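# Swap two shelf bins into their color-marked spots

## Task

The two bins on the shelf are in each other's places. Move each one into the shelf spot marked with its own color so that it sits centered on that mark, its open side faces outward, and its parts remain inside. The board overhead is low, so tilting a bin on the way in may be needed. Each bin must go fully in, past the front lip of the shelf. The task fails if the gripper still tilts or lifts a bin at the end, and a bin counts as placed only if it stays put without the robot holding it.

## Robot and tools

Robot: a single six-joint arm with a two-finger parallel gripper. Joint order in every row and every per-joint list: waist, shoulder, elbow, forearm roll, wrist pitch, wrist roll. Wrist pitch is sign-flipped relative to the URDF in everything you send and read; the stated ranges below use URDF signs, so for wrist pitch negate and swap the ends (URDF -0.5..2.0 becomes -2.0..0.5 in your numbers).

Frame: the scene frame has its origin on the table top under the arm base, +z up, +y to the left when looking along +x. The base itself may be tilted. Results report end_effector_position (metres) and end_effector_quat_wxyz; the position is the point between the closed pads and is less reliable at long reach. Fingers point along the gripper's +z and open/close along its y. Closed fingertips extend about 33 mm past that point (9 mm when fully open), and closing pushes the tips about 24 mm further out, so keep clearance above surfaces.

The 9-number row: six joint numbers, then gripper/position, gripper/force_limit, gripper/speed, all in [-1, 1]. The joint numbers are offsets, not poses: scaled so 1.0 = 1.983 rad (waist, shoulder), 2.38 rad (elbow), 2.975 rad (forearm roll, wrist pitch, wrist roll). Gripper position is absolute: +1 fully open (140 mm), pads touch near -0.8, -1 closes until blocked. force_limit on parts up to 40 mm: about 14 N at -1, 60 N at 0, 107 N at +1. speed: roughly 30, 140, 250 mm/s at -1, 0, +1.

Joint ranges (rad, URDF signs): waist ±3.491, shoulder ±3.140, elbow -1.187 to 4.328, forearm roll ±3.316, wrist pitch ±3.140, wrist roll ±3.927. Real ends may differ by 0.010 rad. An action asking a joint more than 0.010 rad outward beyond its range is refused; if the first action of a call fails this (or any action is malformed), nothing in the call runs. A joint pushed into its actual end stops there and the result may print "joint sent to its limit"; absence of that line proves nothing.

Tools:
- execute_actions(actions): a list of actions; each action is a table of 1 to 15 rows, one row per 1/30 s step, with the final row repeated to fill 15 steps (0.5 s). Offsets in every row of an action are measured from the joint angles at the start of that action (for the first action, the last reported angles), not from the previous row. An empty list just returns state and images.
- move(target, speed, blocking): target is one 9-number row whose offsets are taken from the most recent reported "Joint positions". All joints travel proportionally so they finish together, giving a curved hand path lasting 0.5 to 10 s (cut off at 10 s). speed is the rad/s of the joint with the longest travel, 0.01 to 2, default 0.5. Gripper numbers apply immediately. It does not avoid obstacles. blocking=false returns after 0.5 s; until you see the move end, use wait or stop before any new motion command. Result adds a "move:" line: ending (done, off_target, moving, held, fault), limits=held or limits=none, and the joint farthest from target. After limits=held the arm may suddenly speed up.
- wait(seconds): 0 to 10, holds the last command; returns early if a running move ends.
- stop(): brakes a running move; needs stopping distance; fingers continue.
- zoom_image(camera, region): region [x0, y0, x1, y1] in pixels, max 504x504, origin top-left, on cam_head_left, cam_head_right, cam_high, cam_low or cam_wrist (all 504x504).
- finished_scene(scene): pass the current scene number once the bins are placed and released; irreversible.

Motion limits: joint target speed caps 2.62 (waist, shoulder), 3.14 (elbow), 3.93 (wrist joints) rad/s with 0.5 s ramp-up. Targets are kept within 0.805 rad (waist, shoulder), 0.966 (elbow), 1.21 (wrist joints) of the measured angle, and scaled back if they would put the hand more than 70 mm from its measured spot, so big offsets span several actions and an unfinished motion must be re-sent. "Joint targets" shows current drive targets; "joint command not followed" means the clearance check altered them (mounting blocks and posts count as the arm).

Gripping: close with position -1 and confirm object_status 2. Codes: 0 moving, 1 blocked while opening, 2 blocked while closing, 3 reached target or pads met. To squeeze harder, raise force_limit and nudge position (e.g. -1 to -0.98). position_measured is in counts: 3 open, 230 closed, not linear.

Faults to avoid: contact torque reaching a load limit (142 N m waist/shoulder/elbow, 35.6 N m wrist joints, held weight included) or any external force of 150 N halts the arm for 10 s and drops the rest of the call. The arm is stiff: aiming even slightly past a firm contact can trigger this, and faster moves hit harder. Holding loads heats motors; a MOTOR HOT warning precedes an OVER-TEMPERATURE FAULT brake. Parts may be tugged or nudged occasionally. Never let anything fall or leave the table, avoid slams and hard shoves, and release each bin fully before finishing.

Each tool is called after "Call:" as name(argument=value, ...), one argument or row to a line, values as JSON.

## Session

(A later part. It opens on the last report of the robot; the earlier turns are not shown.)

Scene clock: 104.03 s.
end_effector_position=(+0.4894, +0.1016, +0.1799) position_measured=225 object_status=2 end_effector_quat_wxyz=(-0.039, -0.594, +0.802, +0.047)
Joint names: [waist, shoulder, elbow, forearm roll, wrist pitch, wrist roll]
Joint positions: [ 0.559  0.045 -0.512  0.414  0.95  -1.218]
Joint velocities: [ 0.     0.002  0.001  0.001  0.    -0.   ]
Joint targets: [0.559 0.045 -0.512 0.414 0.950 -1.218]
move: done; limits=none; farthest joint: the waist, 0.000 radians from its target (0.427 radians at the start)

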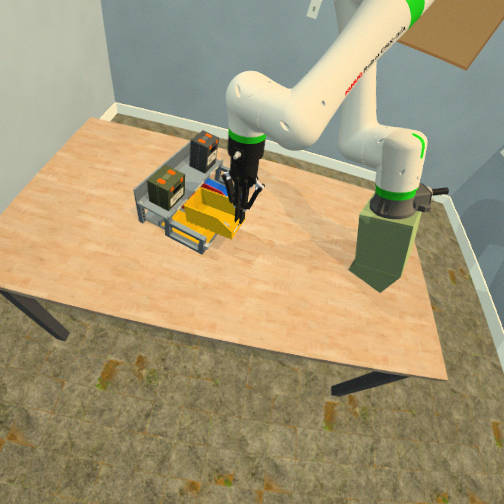

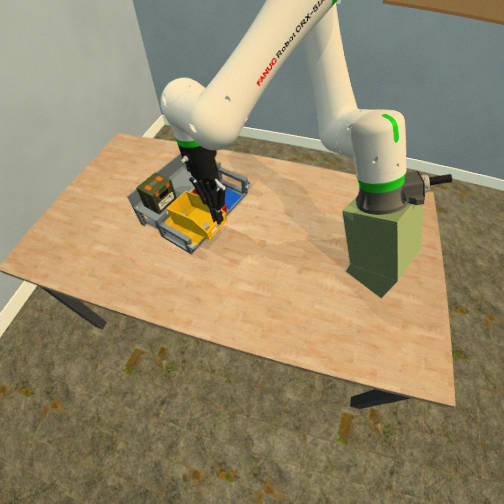

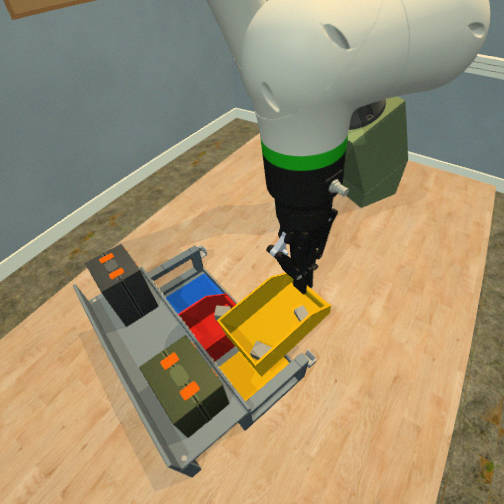

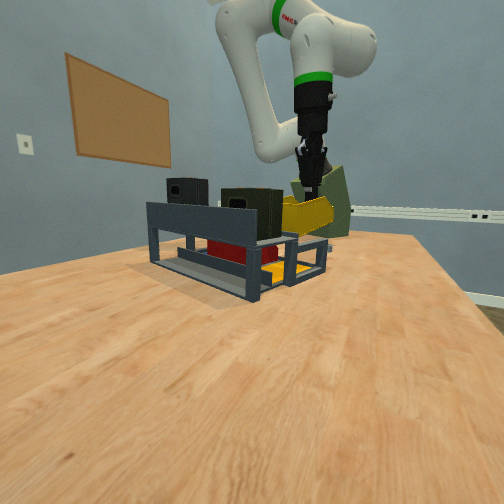

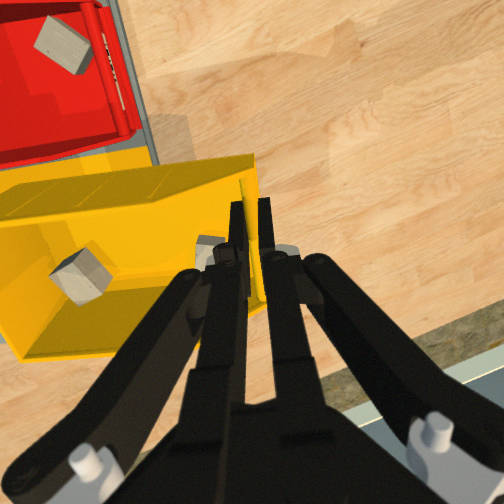

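Call:
move(
  target=[-0.0594,0.0896,0.0058,0.0194,-0.0643,0.0067,-1,1,-0.8],
  speed=0.1,
)

Scene clock: 111.73 s.
end_effector_position=(+0.5091, +0.0969, +0.0960) position_measured=225 object_status=2 end_effector_quat_wxyz=(-0.037, -0.594, +0.802, +0.048)
Joint names: [waist, shoulder, elbow, forearm roll, wrist pitch, wrist roll]
Joint positions: [ 0.442  0.223 -0.498  0.472  0.759 -1.198]
Joint velocities: [-0.     0.001  0.001 -0.002 -0.001  0.   ]
Joint targets: [0.442 0.223 -0.498 0.472 0.759 -1.198]
move: done; limits=none; farthest joint: the waist, 0.000 radians from its target (0.118 radians at the start)

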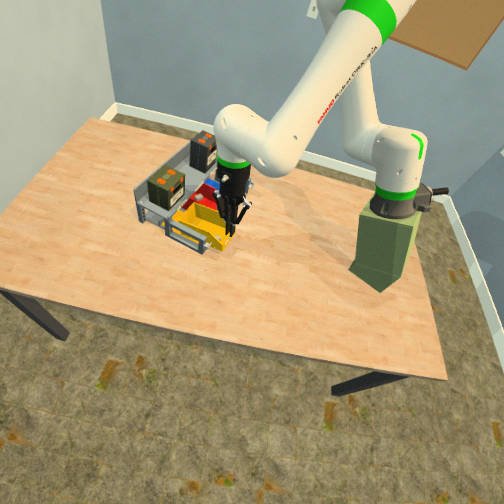

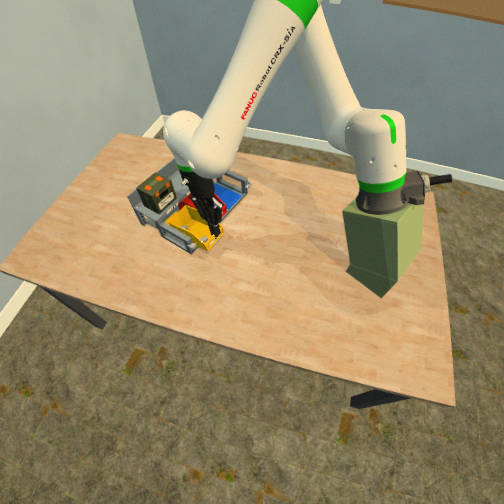

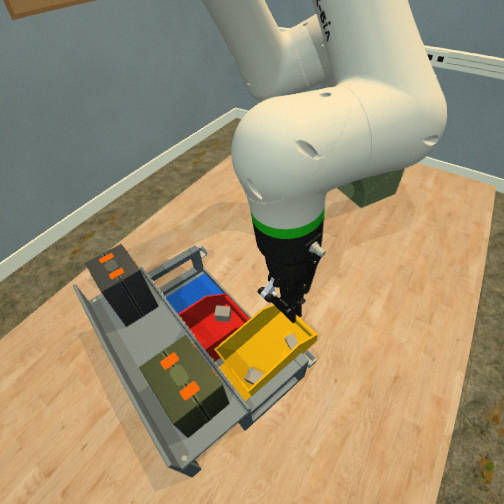

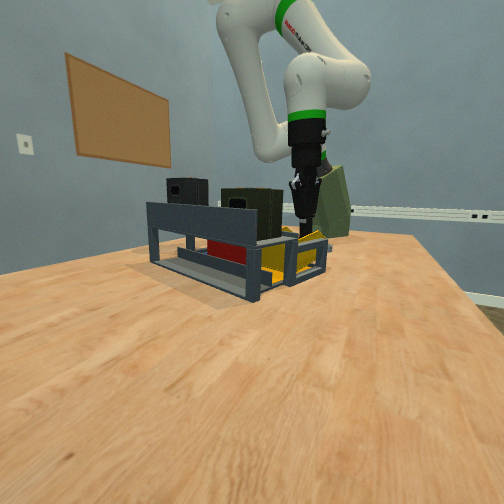

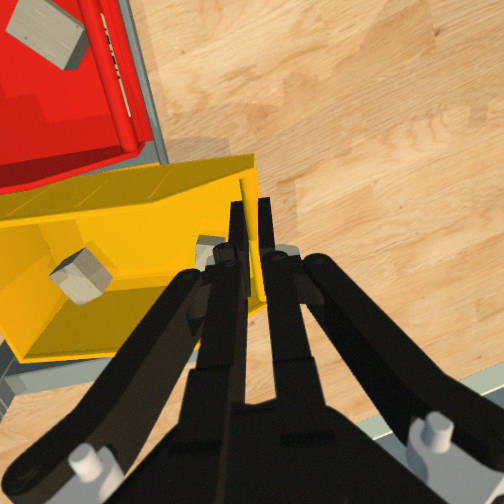

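Call:
move(
  target=[-0.049,0.0499,0.0868,-0.0184,0.0218,0.0546,-1,1,-0.8],
  speed=0.09,
)

Scene clock: 123.27 s.
end_effector_position=(+0.5779, +0.0752, +0.0873) position_measured=225 object_status=2 end_effector_quat_wxyz=(-0.037, -0.594, +0.802, +0.048)
Joint names: [waist, shoulder, elbow, forearm roll, wrist pitch, wrist roll]
Joint positions: [ 0.344  0.322 -0.292  0.417  0.824 -1.035]
Joint velocities: [-0.     0.     0.001  0.001 -0.001  0.001]
Joint targets: [0.344 0.322 -0.292 0.417 0.824 -1.035]
move: done; limits=none; farthest joint: the waist, 0.000 radians from its target (0.097 radians at the start)

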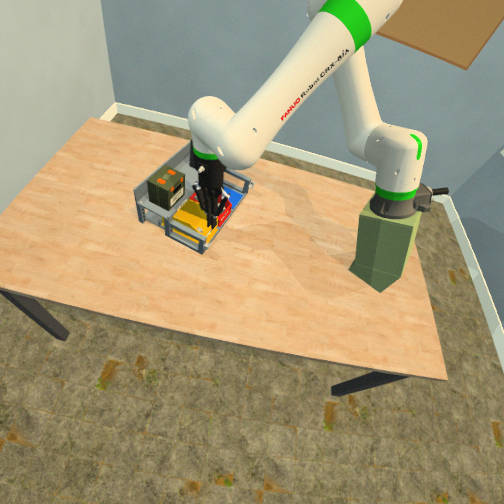

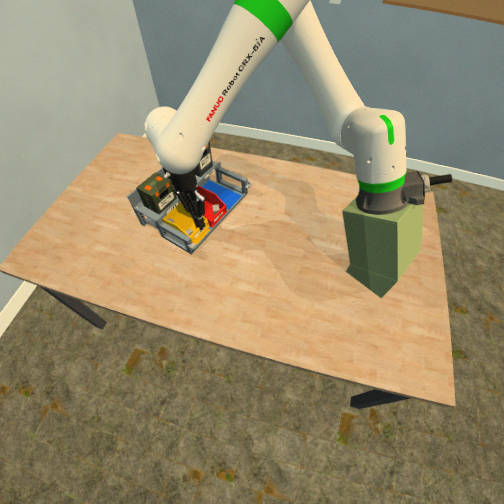

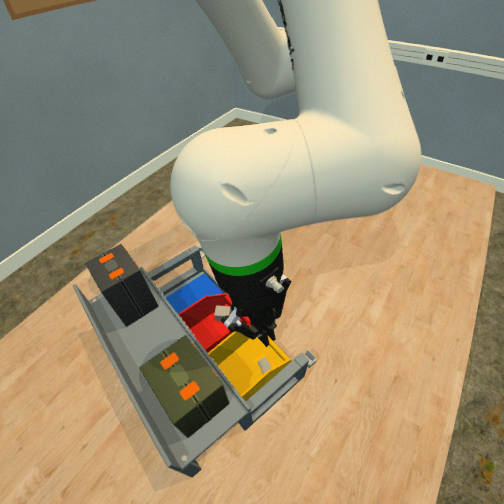

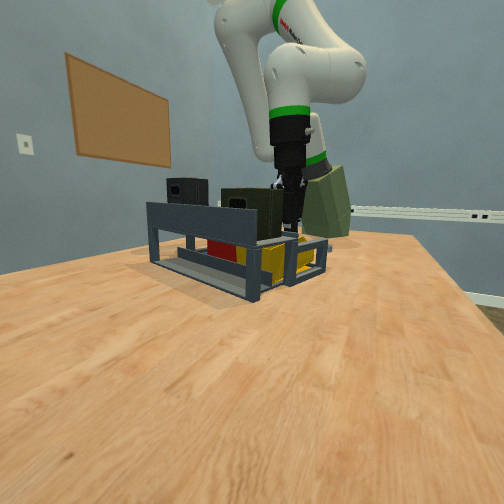

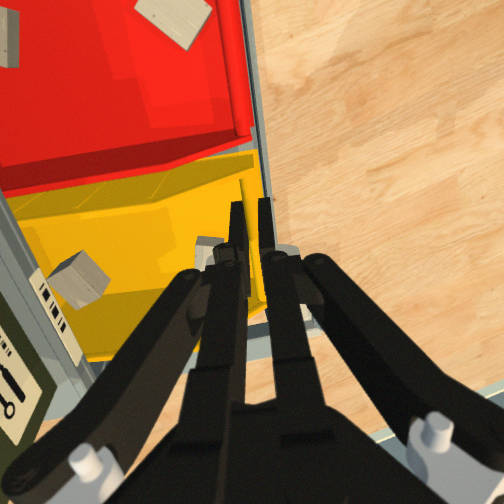

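Call:
move(
  target=[0.0058,-0.0144,-0.0824,0.0901,-0.0632,-0.0874,-1,1,-0.8],
  speed=0.1,
)

Scene clock: 128.30 s.
end_effector_position=(+0.5721, +0.0772, +0.0683) position_measured=225 object_status=2 end_effector_quat_wxyz=(-0.001, -0.598, +0.801, -0.001)
Joint names: [waist, shoulder, elbow, forearm roll, wrist pitch, wrist roll]
Joint positions: [ 0.356  0.293 -0.488  0.685  0.636 -1.295]
Joint velocities: [-0.    -0.001  0.    -0.     0.001 -0.   ]
Joint targets: [0.356 0.293 -0.488 0.685 0.636 -1.295]
move: done; limits=none; farthest joint: the waist, 0.000 radians from its target (0.011 radians at the start)

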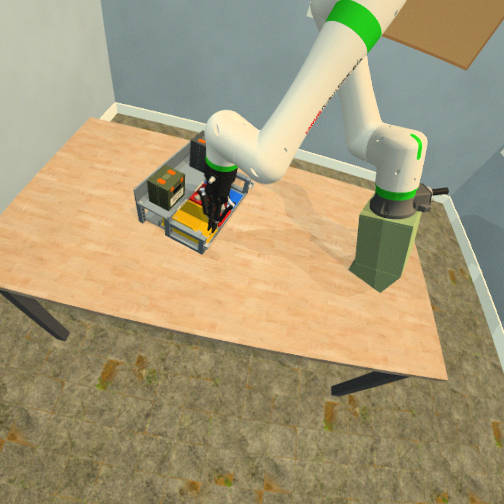

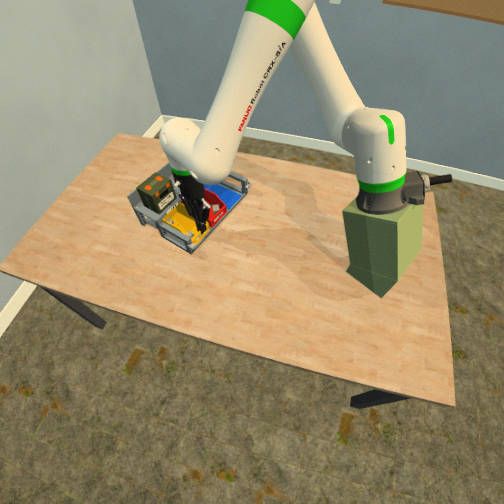

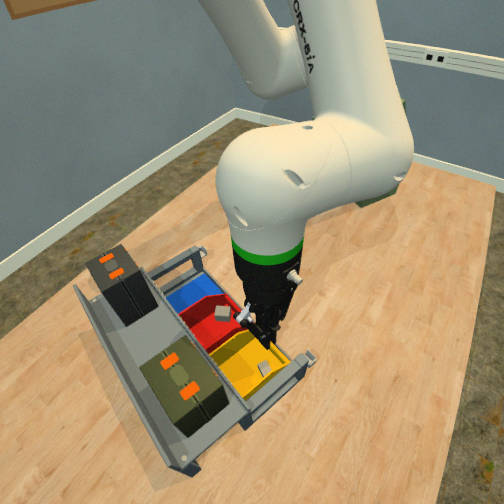

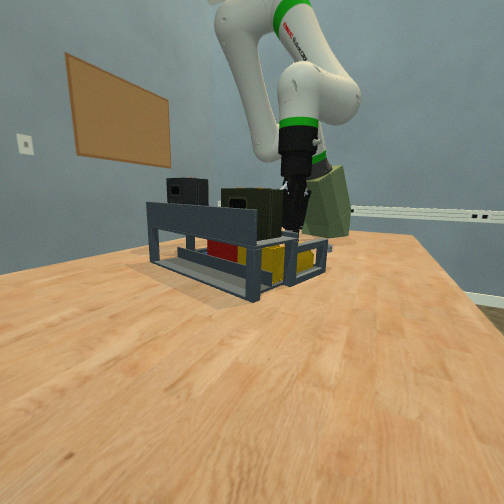

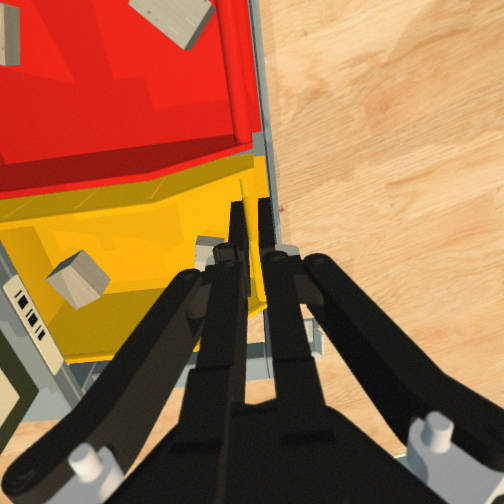

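Fix yaw −0.01, lower 1 mm, release, lift.

Call:
move(
  target=[-0.0004,0.0008,0,0.0003,-0.0006,-0.0038,-1,1,-0.8],
  speed=0.03,
)

Call:
move(
  target=[0,0,0,0,0,0,-0.5,0,-0.5],
)

Call:
move(
  target=[0.025,-0.046,0.003,-0.02,0.033,0.012,-0.5,0,-0.5],
  speed=0.12,
)

Scene clock: 130.60 s.
end_effector_position=(+0.5720, +0.0773, +0.0675) position_measured=225 object_status=2 end_effector_quat_wxyz=(-0.001, -0.594, +0.804, -0.001)
Joint names: [waist, shoulder, elbow, forearm roll, wrist pitch, wrist roll]
Joint positions: [ 0.355  0.295 -0.488  0.686  0.634 -1.307]
Joint velocities: [-0.    -0.001  0.     0.    -0.001 -0.001]
Joint targets: [0.355 0.295 -0.488 0.686 0.634 -1.307]
move: done; limits=none; farthest joint: the waist, 0.000 radians from its target (0.001 radians at the start)

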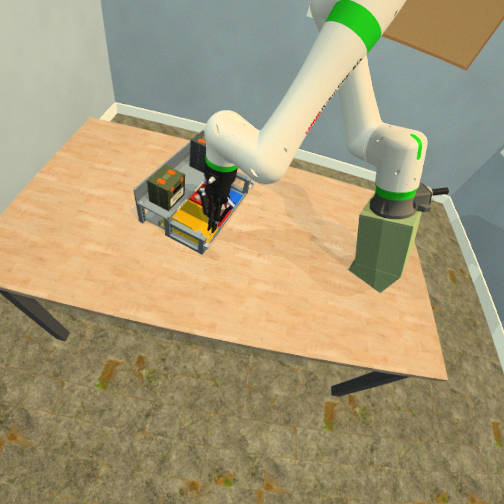

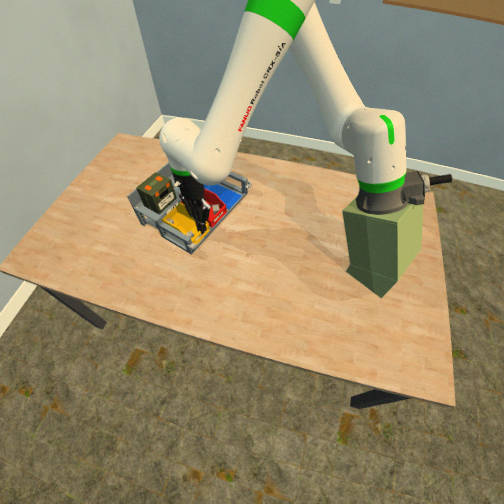

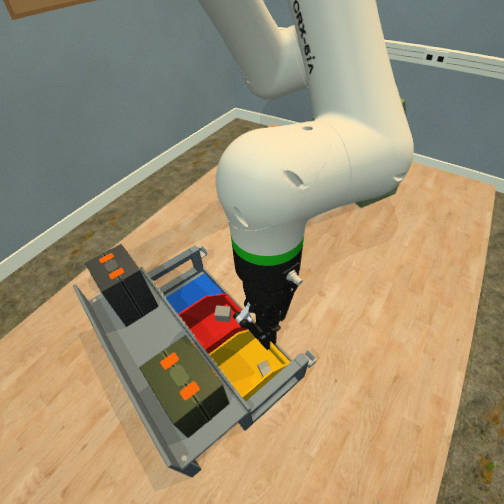

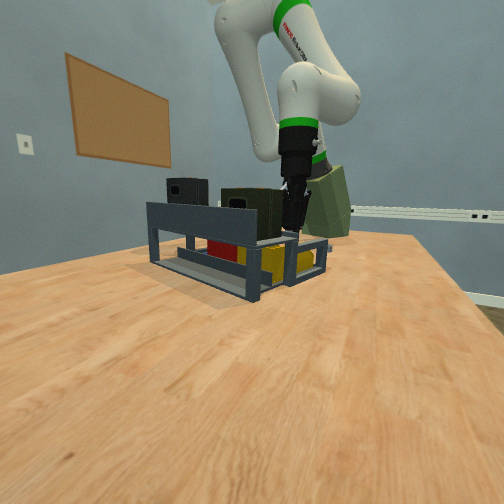

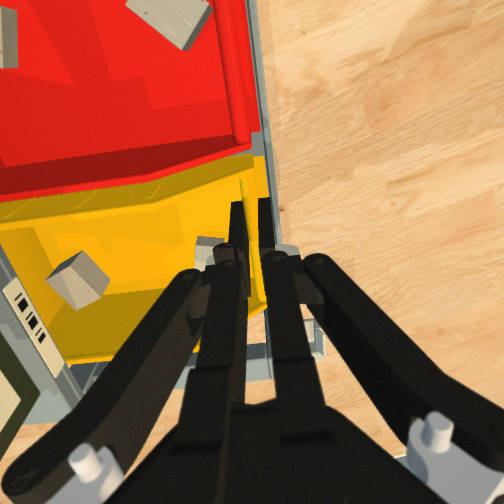

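Scene clock: 131.10 s.
end_effector_position=(+0.5721, +0.0773, +0.0675) position_measured=192 object_status=3 end_effector_quat_wxyz=(-0.001, -0.594, +0.804, -0.001)
Joint names: [waist, shoulder, elbow, forearm roll, wrist pitch, wrist roll]
Joint positions: [ 0.355  0.295 -0.488  0.686  0.634 -1.307]
Joint velocities: [ 0.     0.001  0.    -0.001  0.001  0.   ]
Joint targets: [0.355 0.295 -0.488 0.686 0.634 -1.307]
move: done; limits=none; farthest joint: the waist, 0.000 radians from its target (0.000 radians at the start)

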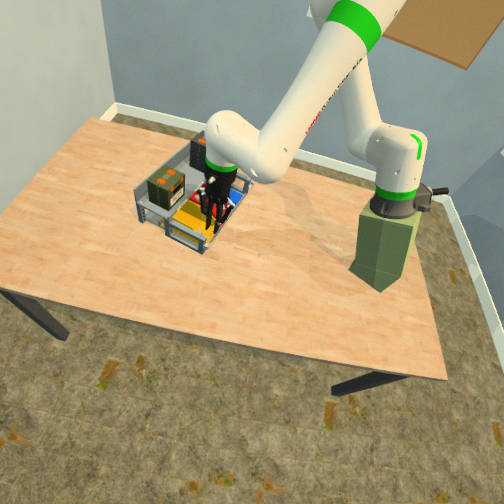

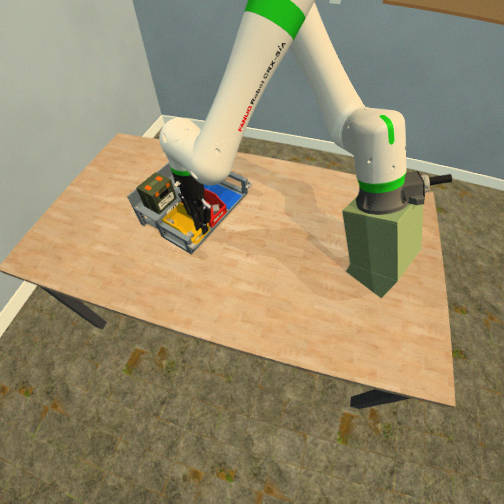

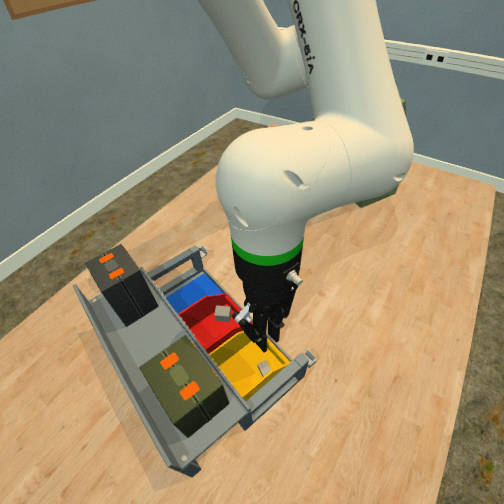

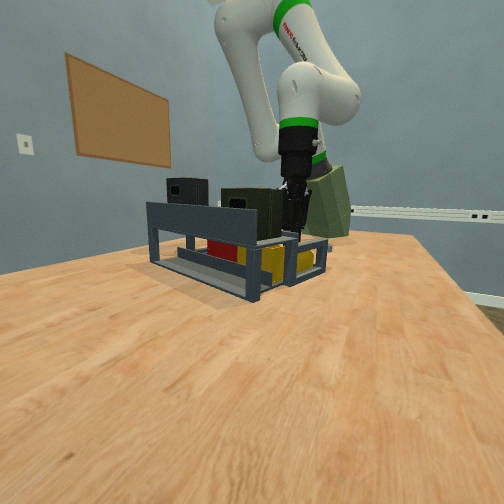

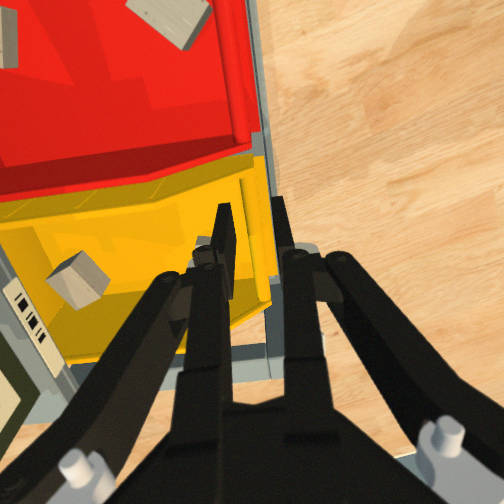

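Scene clock: 132.23 s.
end_effector_position=(+0.5729, +0.0766, +0.1146) position_measured=192 object_status=3 end_effector_quat_wxyz=(+0.001, -0.592, +0.806, -0.004)
Joint names: [waist, shoulder, elbow, forearm roll, wrist pitch, wrist roll]
Joint positions: [ 0.405  0.204 -0.481  0.627  0.732 -1.271]
Joint velocities: [ 0.    -0.001 -0.    -0.001  0.     0.   ]
Joint targets: [0.405 0.204 -0.481 0.627 0.732 -1.271]
move: done; limits=none; farthest joint: the waist, 0.000 radians from its target (0.049 radians at the start)

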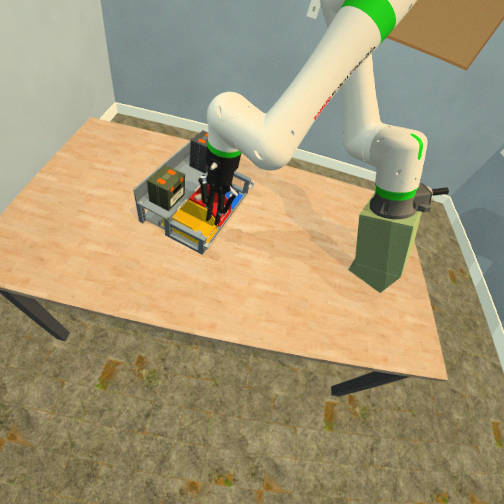

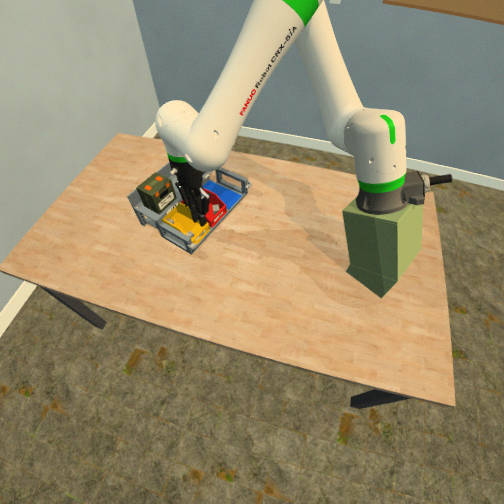

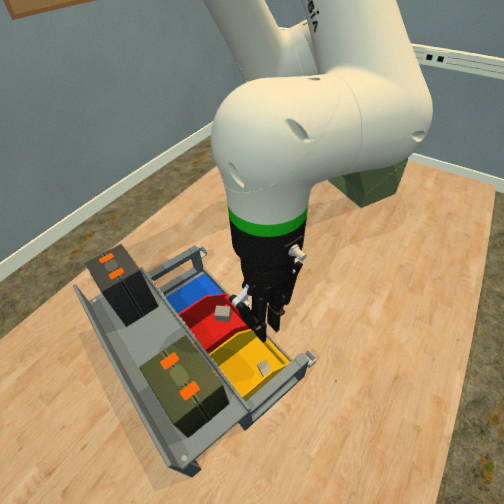

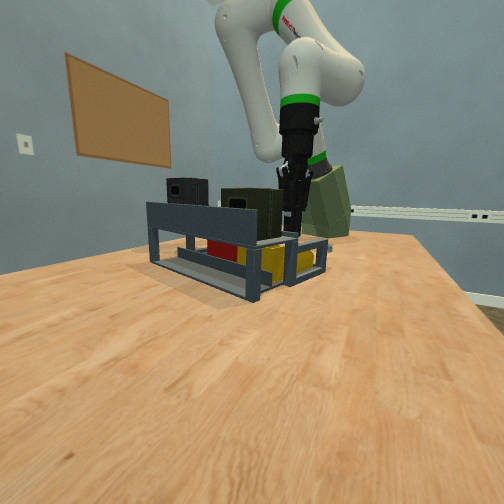

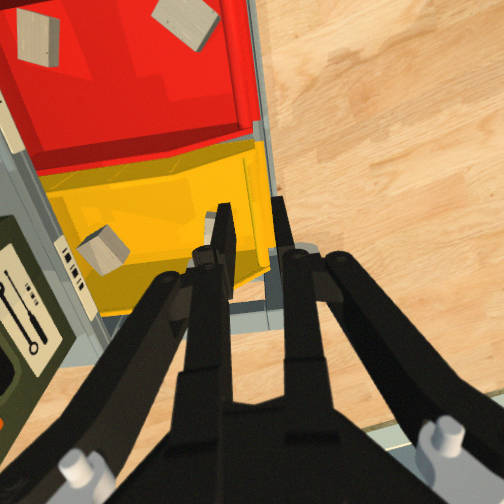

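Call:
finished_scene(
  scene=2,
)

The scene is finished: the task was done.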